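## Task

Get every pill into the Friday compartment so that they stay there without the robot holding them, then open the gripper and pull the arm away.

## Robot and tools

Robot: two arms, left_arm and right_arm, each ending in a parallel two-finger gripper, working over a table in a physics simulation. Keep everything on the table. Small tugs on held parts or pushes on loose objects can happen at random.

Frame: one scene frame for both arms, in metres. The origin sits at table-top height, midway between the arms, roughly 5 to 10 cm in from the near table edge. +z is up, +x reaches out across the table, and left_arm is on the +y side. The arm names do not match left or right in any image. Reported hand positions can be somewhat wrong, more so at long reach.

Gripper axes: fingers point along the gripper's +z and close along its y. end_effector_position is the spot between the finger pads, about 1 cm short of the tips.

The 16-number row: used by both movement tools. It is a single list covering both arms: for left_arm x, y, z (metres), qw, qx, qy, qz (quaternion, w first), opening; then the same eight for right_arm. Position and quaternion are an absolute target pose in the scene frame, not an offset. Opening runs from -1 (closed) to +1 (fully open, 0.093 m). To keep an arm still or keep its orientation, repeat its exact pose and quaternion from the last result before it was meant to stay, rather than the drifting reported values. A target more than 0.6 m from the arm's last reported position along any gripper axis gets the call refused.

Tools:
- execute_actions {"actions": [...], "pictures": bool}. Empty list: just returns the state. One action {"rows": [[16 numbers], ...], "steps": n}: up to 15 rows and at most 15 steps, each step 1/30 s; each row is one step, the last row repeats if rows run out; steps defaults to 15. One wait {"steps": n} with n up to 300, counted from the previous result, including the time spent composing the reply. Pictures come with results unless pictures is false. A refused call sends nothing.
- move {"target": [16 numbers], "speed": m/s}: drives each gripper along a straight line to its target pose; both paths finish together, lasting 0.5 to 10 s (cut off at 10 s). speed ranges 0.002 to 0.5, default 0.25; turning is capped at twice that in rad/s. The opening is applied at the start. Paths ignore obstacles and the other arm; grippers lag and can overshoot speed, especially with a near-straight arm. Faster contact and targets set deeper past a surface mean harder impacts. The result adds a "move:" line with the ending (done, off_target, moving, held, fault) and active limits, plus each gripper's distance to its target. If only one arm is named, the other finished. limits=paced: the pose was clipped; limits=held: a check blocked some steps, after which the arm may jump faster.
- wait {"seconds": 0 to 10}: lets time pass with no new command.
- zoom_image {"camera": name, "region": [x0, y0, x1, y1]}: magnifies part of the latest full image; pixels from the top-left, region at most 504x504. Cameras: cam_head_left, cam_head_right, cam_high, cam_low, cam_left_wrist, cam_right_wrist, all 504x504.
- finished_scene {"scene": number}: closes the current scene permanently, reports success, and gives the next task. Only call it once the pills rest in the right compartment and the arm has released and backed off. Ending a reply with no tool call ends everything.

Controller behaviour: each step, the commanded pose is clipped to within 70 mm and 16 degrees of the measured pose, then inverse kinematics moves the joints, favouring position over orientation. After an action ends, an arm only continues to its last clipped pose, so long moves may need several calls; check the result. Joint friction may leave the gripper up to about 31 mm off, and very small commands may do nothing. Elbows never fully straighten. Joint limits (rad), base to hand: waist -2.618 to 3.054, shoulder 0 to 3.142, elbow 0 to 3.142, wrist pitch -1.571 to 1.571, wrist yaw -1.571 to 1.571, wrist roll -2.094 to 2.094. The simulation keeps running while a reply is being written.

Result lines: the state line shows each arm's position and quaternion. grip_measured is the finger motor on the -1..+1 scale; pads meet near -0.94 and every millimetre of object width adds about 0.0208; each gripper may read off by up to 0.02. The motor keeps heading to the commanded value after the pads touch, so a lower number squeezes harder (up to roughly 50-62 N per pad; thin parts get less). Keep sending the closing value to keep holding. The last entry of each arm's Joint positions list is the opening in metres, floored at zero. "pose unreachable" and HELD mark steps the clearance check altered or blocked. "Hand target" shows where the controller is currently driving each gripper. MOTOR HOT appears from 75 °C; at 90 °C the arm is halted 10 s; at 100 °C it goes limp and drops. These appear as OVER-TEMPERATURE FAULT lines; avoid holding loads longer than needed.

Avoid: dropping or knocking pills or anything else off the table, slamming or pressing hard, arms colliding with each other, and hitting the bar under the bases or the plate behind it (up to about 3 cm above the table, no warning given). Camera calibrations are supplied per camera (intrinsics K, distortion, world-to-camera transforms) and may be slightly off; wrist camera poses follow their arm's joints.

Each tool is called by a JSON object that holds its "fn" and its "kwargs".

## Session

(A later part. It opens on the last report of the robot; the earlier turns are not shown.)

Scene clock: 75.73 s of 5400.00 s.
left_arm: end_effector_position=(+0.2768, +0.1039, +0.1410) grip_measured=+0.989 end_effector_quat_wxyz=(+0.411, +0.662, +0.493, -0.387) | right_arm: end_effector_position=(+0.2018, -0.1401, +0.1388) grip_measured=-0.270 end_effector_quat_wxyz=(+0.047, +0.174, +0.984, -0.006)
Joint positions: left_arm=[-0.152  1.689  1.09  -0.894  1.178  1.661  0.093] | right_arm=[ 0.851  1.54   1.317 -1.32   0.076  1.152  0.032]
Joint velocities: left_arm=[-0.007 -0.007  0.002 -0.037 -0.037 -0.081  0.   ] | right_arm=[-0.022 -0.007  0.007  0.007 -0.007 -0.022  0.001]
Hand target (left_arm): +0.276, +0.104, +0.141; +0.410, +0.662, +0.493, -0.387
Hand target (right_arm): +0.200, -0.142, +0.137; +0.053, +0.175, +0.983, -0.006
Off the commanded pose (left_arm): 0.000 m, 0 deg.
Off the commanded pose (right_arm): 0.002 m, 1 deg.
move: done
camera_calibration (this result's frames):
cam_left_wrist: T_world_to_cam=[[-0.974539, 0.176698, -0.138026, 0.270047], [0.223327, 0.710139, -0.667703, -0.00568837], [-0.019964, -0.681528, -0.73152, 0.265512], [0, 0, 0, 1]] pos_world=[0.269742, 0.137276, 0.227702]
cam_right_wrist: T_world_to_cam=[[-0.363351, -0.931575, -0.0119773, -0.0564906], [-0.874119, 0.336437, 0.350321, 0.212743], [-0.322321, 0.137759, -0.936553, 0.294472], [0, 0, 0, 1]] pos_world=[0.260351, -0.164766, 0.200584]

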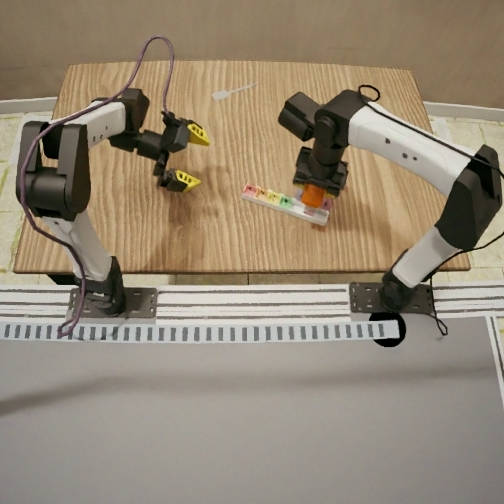

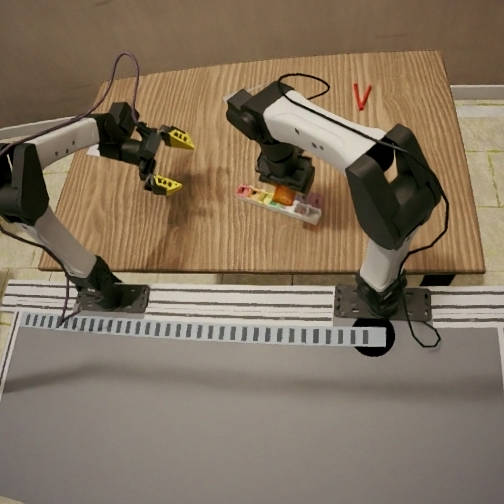

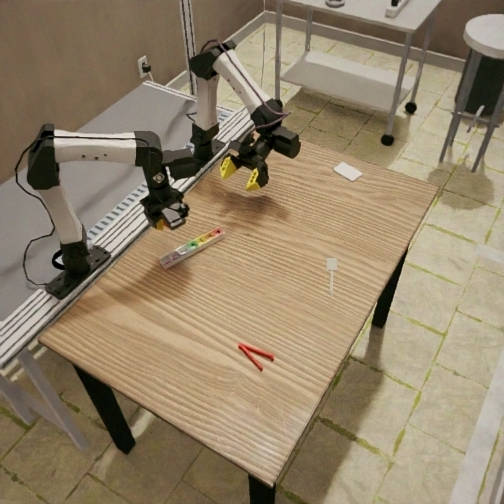

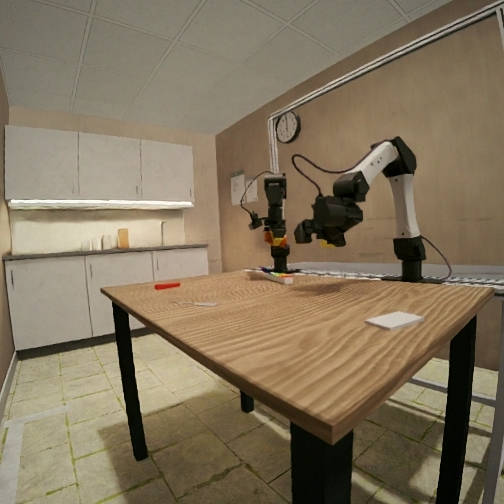

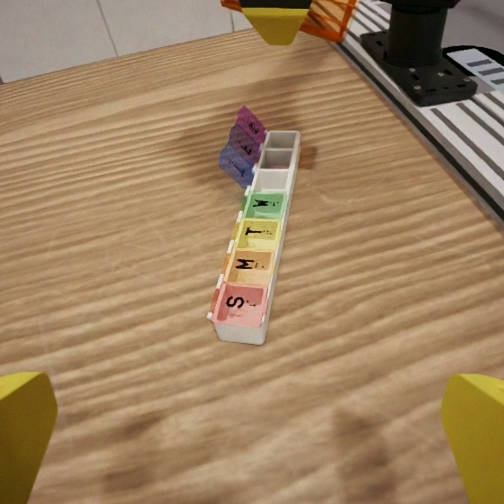

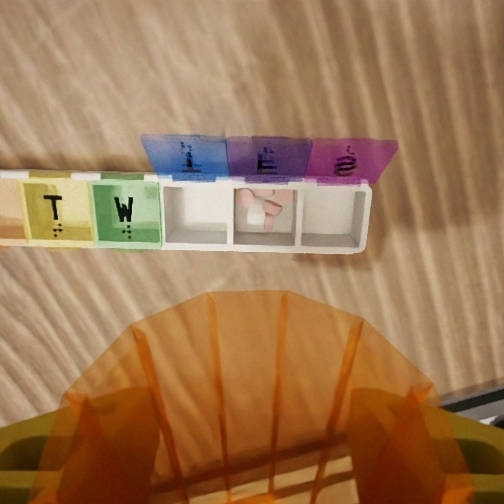

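{"fn": "move", "kwargs": {"target": [0.2764,0.104,0.1409,0.41,0.662,0.493,-0.387,1,0.40,-0.36,0.11,0.616,0,0.788,0,-0.3]}}

{"fn": "move", "kwargs": {"target": [0.2764,0.104,0.1409,0.41,0.662,0.493,-0.387,1,0.40,-0.36,0.048,0.616,0,0.788,0,-0.3], "speed": 0.04}}

{"fn": "zoom_image", "kwargs": {"camera": "cam_low", "region": [150,200,350,320]}}

Scene clock: 79.80 s of 5400.00 s.
left_arm: end_effector_position=(+0.2768, +0.1039, +0.1410) grip_measured=+0.989 end_effector_quat_wxyz=(+0.411, +0.662, +0.493, -0.387) | right_arm: end_effector_position=(+0.4100, -0.3516, +0.1192) grip_measured=-0.270 end_effector_quat_wxyz=(+0.624, +0.002, +0.782, +0.010)
Joint positions: left_arm=[-0.152  1.689  1.09  -0.894  1.178  1.661  0.093] | right_arm=[-0.066  1.572  0.402  0.928 -0.124 -0.016  0.032]
Joint velocities: left_arm=[ 0.002  0.002 -0.012 -0.037 -0.007  0.051 -0.001] | right_arm=[ 0.002 -0.002 -0.002 -0.037  0.037  0.007  0.001]
Hand target (left_arm): +0.276, +0.104, +0.141; +0.410, +0.662, +0.493, -0.387
Hand target (right_arm): +0.405, -0.353, +0.108; +0.615, +0.001, +0.788, +0.010
Off the commanded pose (left_arm): 0.000 m, 0 deg.
Off the commanded pose (right_arm): 0.016 m, 2 deg.
move: off_target (right_arm)
camera_calibration (this result's frames):
cam_left_wrist: T_world_to_cam=[[-0.974539, 0.176698, -0.138026, 0.270047], [0.223327, 0.710139, -0.667703, -0.00568837], [-0.019964, -0.681528, -0.73152, 0.265512], [0, 0, 0, 1]] pos_world=[0.269742, 0.137276, 0.227702]
cam_right_wrist: T_world_to_cam=[[0.0105512, -0.999133, -0.0402696, -0.35177], [-0.62607, 0.0248008, -0.779373, 0.396117], [0.779696, 0.033435, -0.625265, -0.153286], [0, 0, 0, 1]] pos_world=[0.371225, -0.356164, 0.198713]

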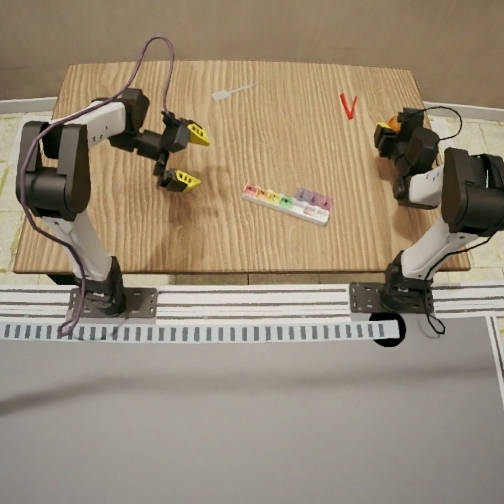

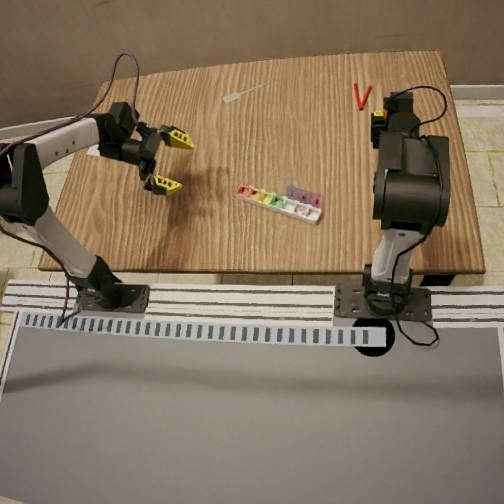

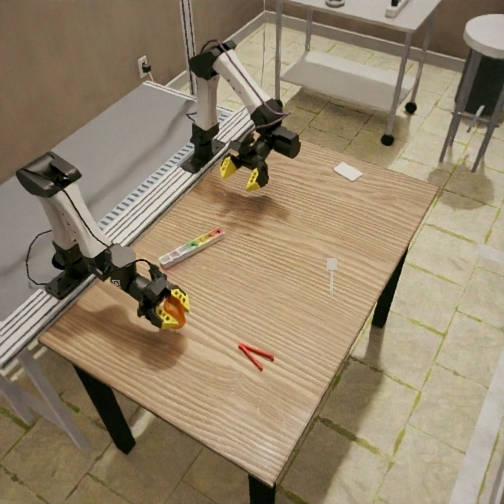

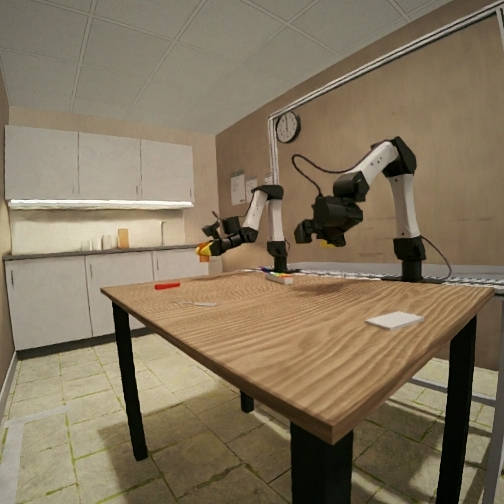

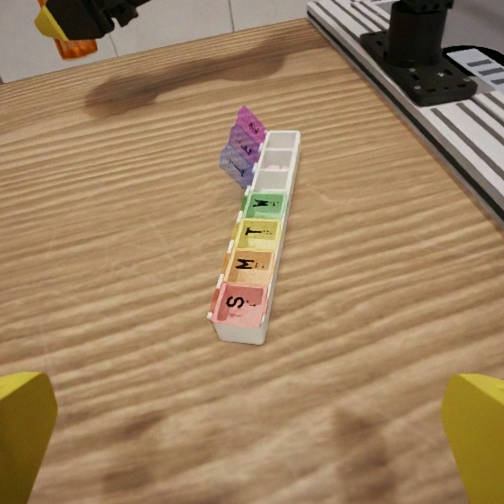

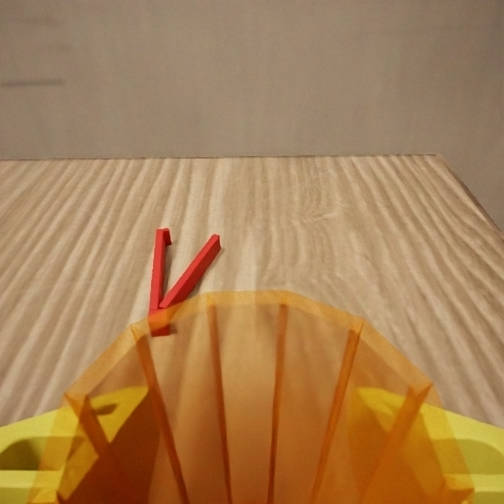

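Scene clock: 81.83 s of 5400.00 s.
left_arm: end_effector_position=(+0.2768, +0.1039, +0.1410) grip_measured=+0.989 end_effector_quat_wxyz=(+0.411, +0.662, +0.493, -0.387) | right_arm: end_effector_position=(+0.4068, -0.3594, +0.0537) grip_measured=-0.270 end_effector_quat_wxyz=(+0.618, +0.002, +0.786, +0.001)
Joint positions: left_arm=[-0.152  1.689  1.09  -0.894  1.178  1.661  0.093] | right_arm=[-0.091  1.938  0.342  1.339 -0.133 -0.035  0.032]
Joint velocities: left_arm=[-0.002 -0.012  0.007 -0.022  0.051 -0.081  0.   ] | right_arm=[ 0.002  0.007 -0.002  0.081 -0.022  0.022 -0.001]
Hand target (left_arm): +0.276, +0.104, +0.141; +0.410, +0.662, +0.493, -0.387
Hand target (right_arm): +0.401, -0.360, +0.049; +0.615, +0.000, +0.788, +0.000
Off the commanded pose (left_arm): 0.000 m, 0 deg.
Off the commanded pose (right_arm): 0.009 m, 0 deg.
move: done
camera_calibration (this result's frames):
cam_left_wrist: T_world_to_cam=[[-0.974539, 0.176698, -0.138026, 0.270047], [0.223327, 0.710139, -0.667703, -0.00568837], [-0.019964, -0.681528, -0.73152, 0.265512], [0, 0, 0, 1]] pos_world=[0.269742, 0.137276, 0.227702]
cam_right_wrist: T_world_to_cam=[[-0.0014598, -0.999645, -0.0265928, -0.35817], [-0.637268, 0.0214235, -0.770345, 0.346147], [0.770641, 0.0158222, -0.637073, -0.193538], [0, 0, 0, 1]] pos_world=[0.369213, -0.362397, 0.13383]

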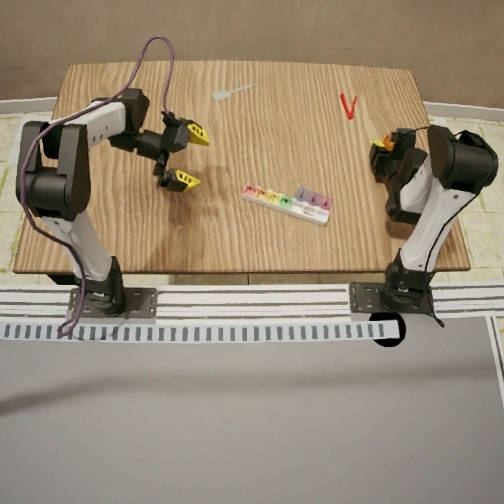

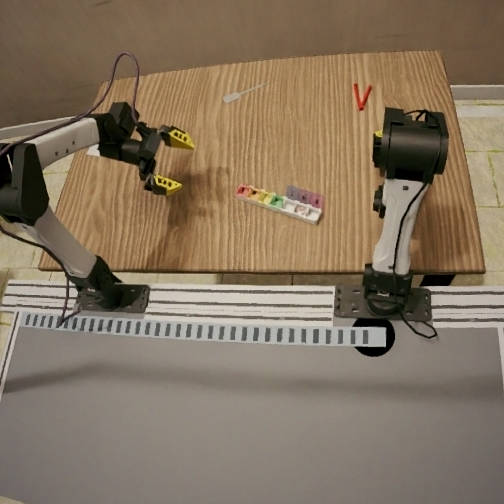

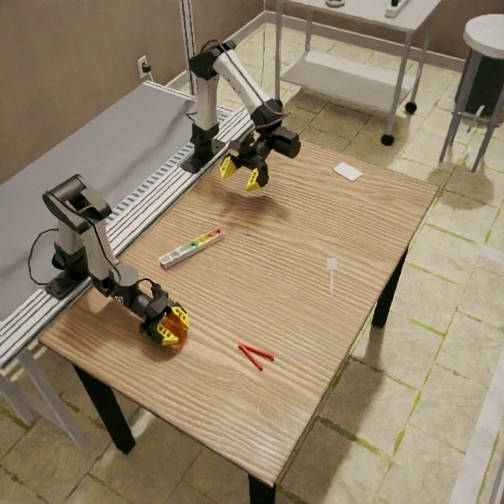

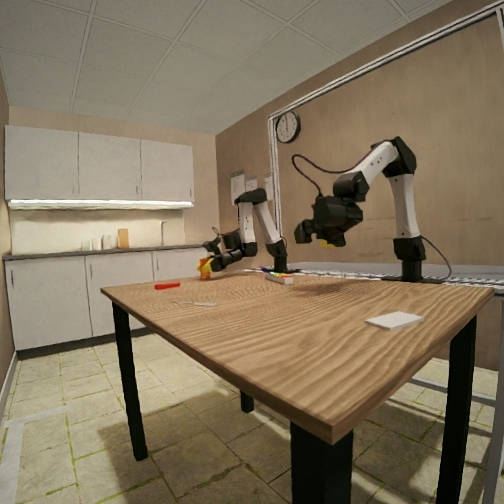

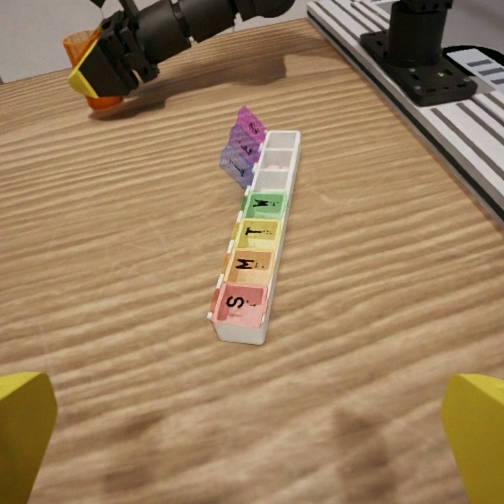

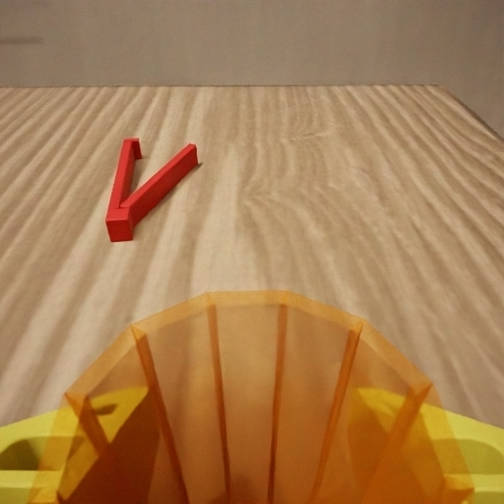

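Region (150, 200, 350, 320) of cam_low's 504x504 image, scaled by 2.520, with more detail than that image has; it fills the top 302 rows of this view, and the rest is white.

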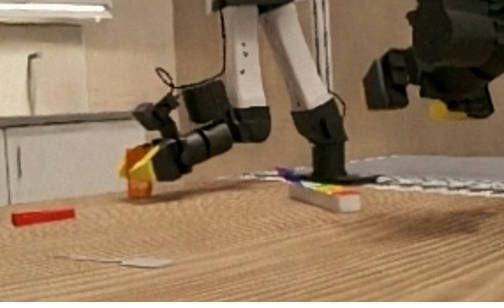

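{"fn": "move", "kwargs": {"target": [0.2764,0.104,0.1409,0.41,0.662,0.493,-0.387,1,0.40,-0.36,0.040,0.616,0,0.788,0,-0.3], "speed": 0.015}}

{"fn": "move", "kwargs": {"target": [0.2764,0.104,0.1409,0.41,0.662,0.493,-0.387,1,0.403,-0.36,0.045,0.616,0,0.788,0,1], "speed": 0.015}}

{"fn": "move", "kwargs": {"target": [0.2764,0.104,0.1409,0.41,0.662,0.493,-0.387,1,0.38,-0.36,0.17,0.616,0,0.788,0,1], "speed": 0.1}}

Scene clock: 83.77 s of 5400.00 s.
left_arm: end_effector_position=(+0.2768, +0.1039, +0.1410) grip_measured=+0.989 end_effector_quat_wxyz=(+0.411, +0.662, +0.493, -0.387) | right_arm: end_effector_position=(+0.4075, -0.3592, +0.0481) grip_measured=-0.270 end_effector_quat_wxyz=(+0.623, +0.001, +0.782, +0.000)
Joint positions: left_arm=[-0.152  1.689  1.09  -0.894  1.178  1.661  0.093] | right_arm=[-0.091  1.997  0.342  1.41  -0.134 -0.036  0.032]
Joint velocities: left_arm=[-0.022 -0.017  0.002 -0.037 -0.081  0.051  0.001] | right_arm=[-0.017  0.017  0.002 -0.007 -0.081  0.051 -0.   ]
Hand target (left_arm): +0.276, +0.104, +0.141; +0.410, +0.662, +0.493, -0.387
Hand target (right_arm): +0.400, -0.360, +0.040; +0.616, +0.000, +0.788, +0.000
Off the commanded pose (left_arm): 0.000 m, 0 deg.
Off the commanded pose (right_arm): 0.011 m, 1 deg.
move: off_target (right_arm)
camera_calibration (this result's frames):
cam_left_wrist: T_world_to_cam=[[-0.974539, 0.176698, -0.138026, 0.270047], [0.223327, 0.710139, -0.667703, -0.00568837], [-0.019964, -0.681528, -0.73152, 0.265512], [0, 0, 0, 1]] pos_world=[0.269742, 0.137276, 0.227702]
cam_right_wrist: T_world_to_cam=[[0.0000875397, -0.999705, -0.0242684, -0.358944], [-0.627018, 0.0188504, -0.778777, 0.337585], [0.779005, 0.0152849, -0.626831, -0.201648], [0, 0, 0, 1]] pos_world=[0.368788, -0.36212, 0.127793]

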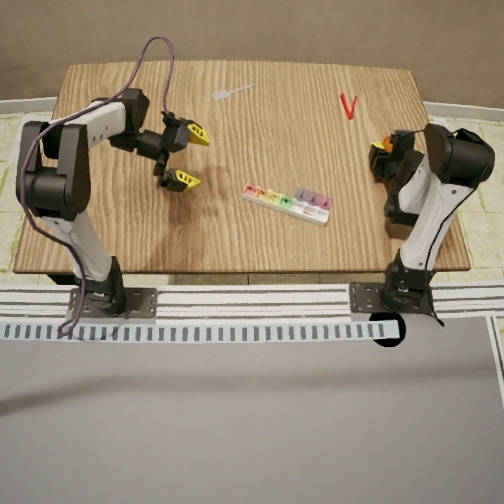

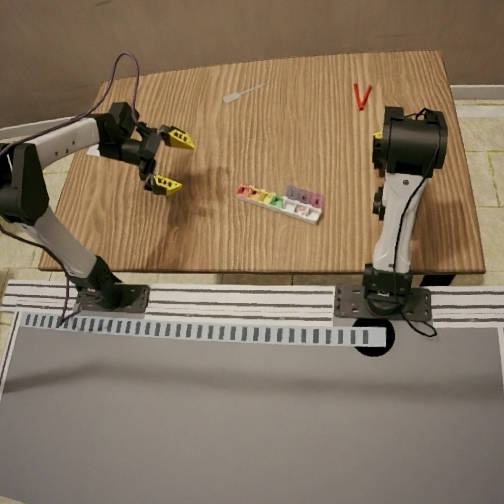

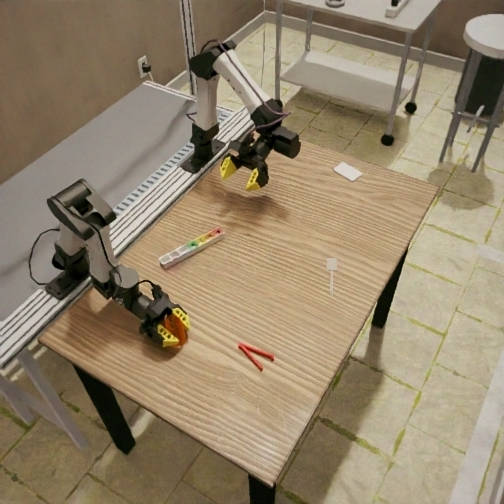

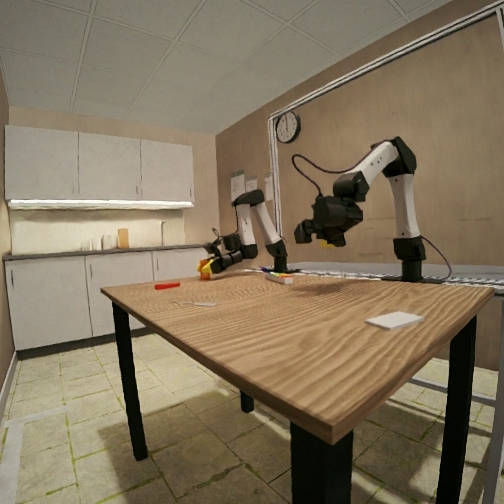

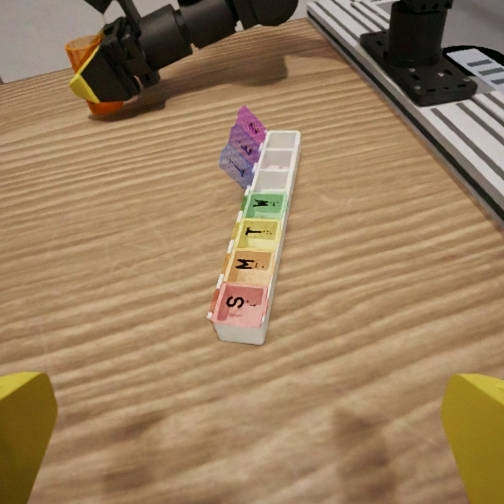

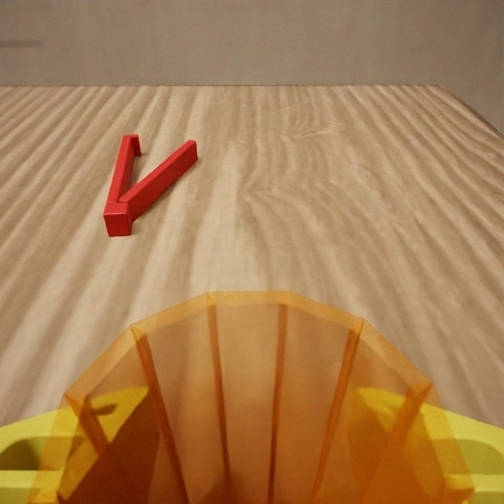

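Scene clock: 84.63 s of 5400.00 s.
left_arm: end_effector_position=(+0.2768, +0.1039, +0.1410) grip_measured=+0.989 end_effector_quat_wxyz=(+0.411, +0.662, +0.493, -0.387) | right_arm: end_effector_position=(+0.4068, -0.3591, +0.0452) grip_measured=+0.988 end_effector_quat_wxyz=(+0.618, +0.001, +0.786, +0.001)
Joint positions: left_arm=[-0.152  1.689  1.09  -0.894  1.178  1.661  0.093] | right_arm=[-0.091  1.997  0.342  1.398 -0.134 -0.036  0.093]
Joint velocities: left_arm=[ 0.022  0.002 -0.007  0.022 -0.051  0.022 -0.   ] | right_arm=[ 0.007 -0.002  0.002 -0.007 -0.037 -0.022 -0.001]
Hand target (left_arm): +0.276, +0.104, +0.141; +0.410, +0.662, +0.493, -0.387
Hand target (right_arm): +0.403, -0.360, +0.045; +0.616, +0.000, +0.788, -0.000
Off the commanded pose (left_arm): 0.000 m, 0 deg.
Off the commanded pose (right_arm): 0.004 m, 0 deg.
move: done
camera_calibration (this result's frames):
cam_left_wrist: T_world_to_cam=[[-0.974539, 0.176698, -0.138026, 0.270047], [0.223327, 0.710139, -0.667703, -0.00568837], [-0.019964, -0.681528, -0.73152, 0.265512], [0, 0, 0, 1]] pos_world=[0.269742, 0.137276, 0.227702]
cam_right_wrist: T_world_to_cam=[[-0.000152534, -0.999662, -0.0260156, -0.358708], [-0.636678, 0.0201585, -0.770866, 0.338892], [0.771129, 0.016446, -0.636466, -0.198902], [0, 0, 0, 1]] pos_world=[0.36909, -0.362147, 0.125314]

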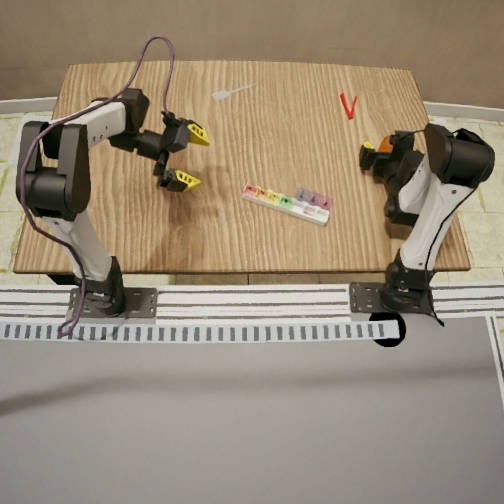

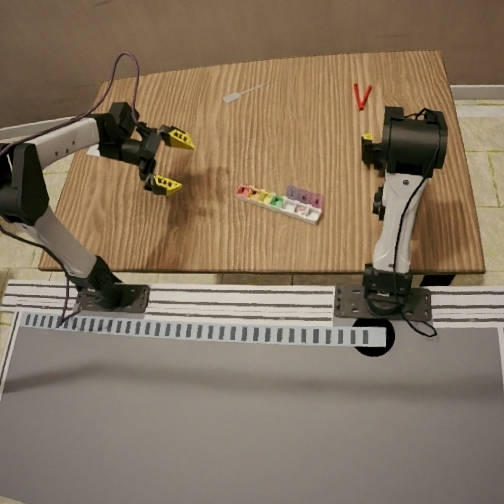

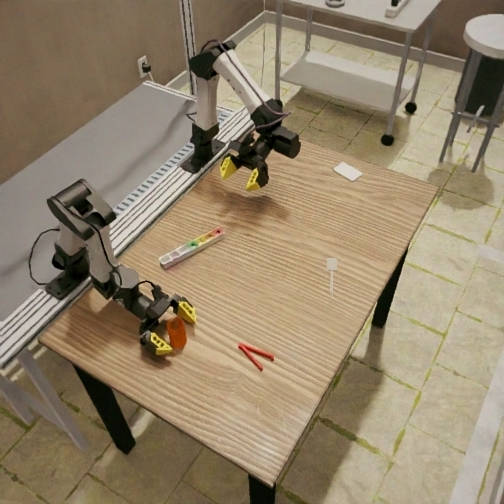

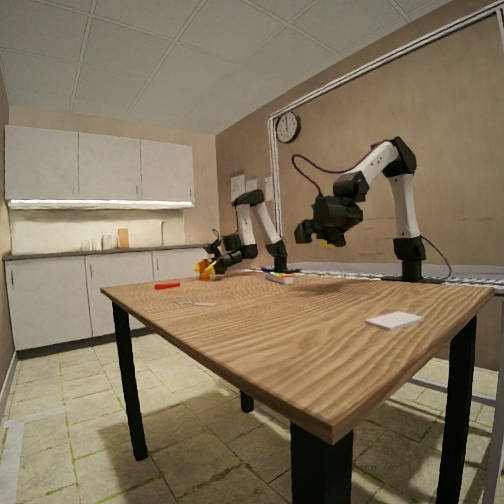

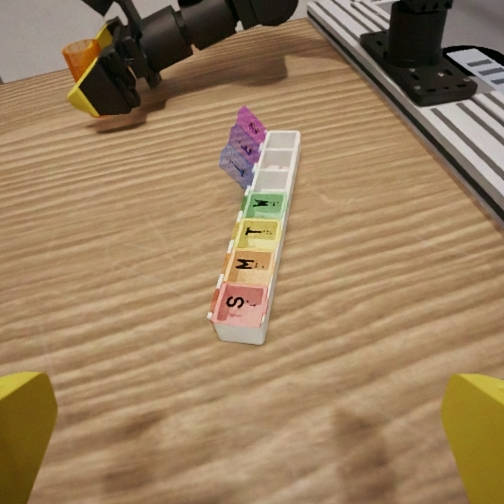

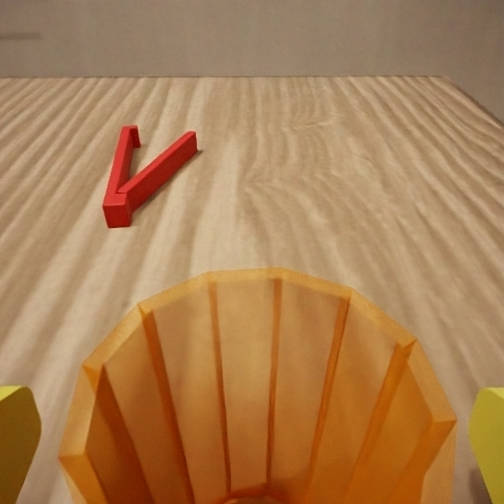

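Scene clock: 86.60 s of 5400.00 s.
left_arm: end_effector_position=(+0.2768, +0.1039, +0.1410) grip_measured=+0.989 end_effector_quat_wxyz=(+0.411, +0.662, +0.493, -0.387) | right_arm: end_effector_position=(+0.3751, -0.3580, +0.1529) grip_measured=+0.988 end_effector_quat_wxyz=(+0.602, +0.003, +0.799, +0.003)
Joint positions: left_arm=[-0.152  1.689  1.09  -0.894  1.178  1.661  0.093] | right_arm=[-0.103  1.228  0.402  0.527 -0.145 -0.039  0.093]
Joint velocities: left_arm=[-0.007  0.002 -0.012  0.051 -0.007 -0.11   0.   ] | right_arm=[ 0.002 -0.012 -0.012  0.051  0.022  0.022 -0.   ]
Hand target (left_arm): +0.276, +0.104, +0.141; +0.410, +0.662, +0.493, -0.387
Hand target (right_arm): +0.379, -0.360, +0.169; +0.616, +0.000, +0.788, -0.000
Off the commanded pose (left_arm): 0.000 m, 0 deg.
Off the commanded pose (right_arm): 0.018 m, 2 deg.
move: off_target (right_arm)
camera_calibration (this result's frames):
cam_left_wrist: T_world_to_cam=[[-0.974539, 0.176698, -0.138026, 0.270047], [0.223327, 0.710139, -0.667703, -0.00568837], [-0.019964, -0.681528, -0.73152, 0.265512], [0, 0, 0, 1]] pos_world=[0.269742, 0.137276, 0.227702]
cam_right_wrist: T_world_to_cam=[[-0.00184552, -0.99948, -0.0321854, -0.353175], [-0.668068, 0.0251815, -0.743674, 0.411093], [0.744098, 0.0201296, -0.667768, -0.0897138], [0, 0, 0, 1]] pos_world=[0.340742, -0.361537, 0.234444]

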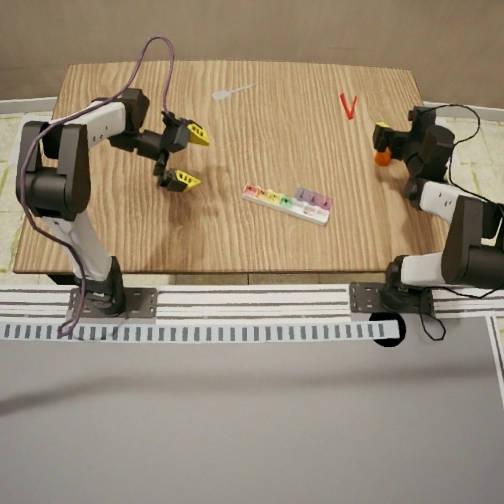

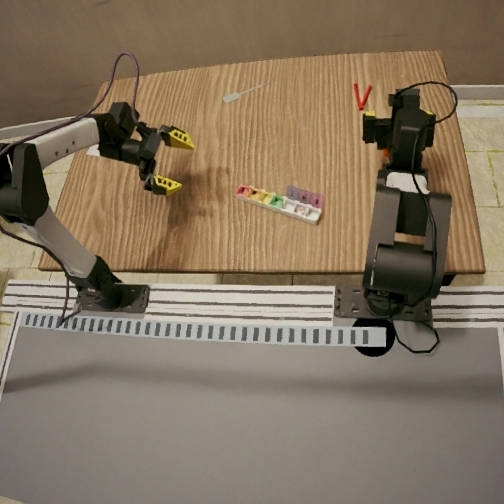

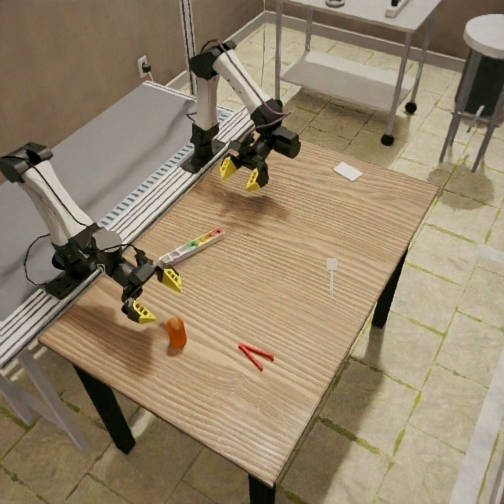

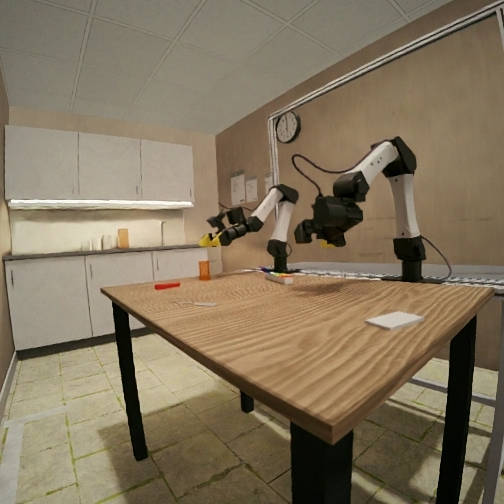

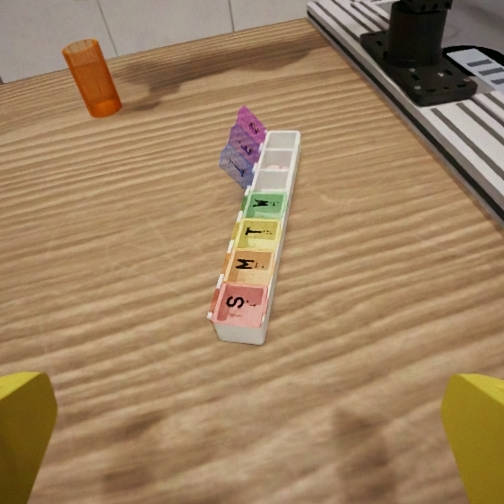

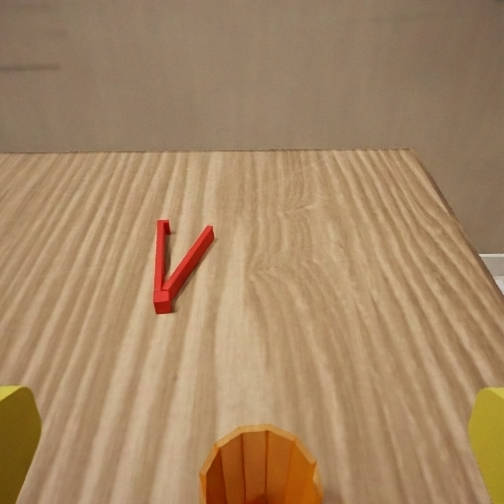

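{"fn": "finished_scene", "kwargs": {"scene": 2}}

The scene is finished: the task was done.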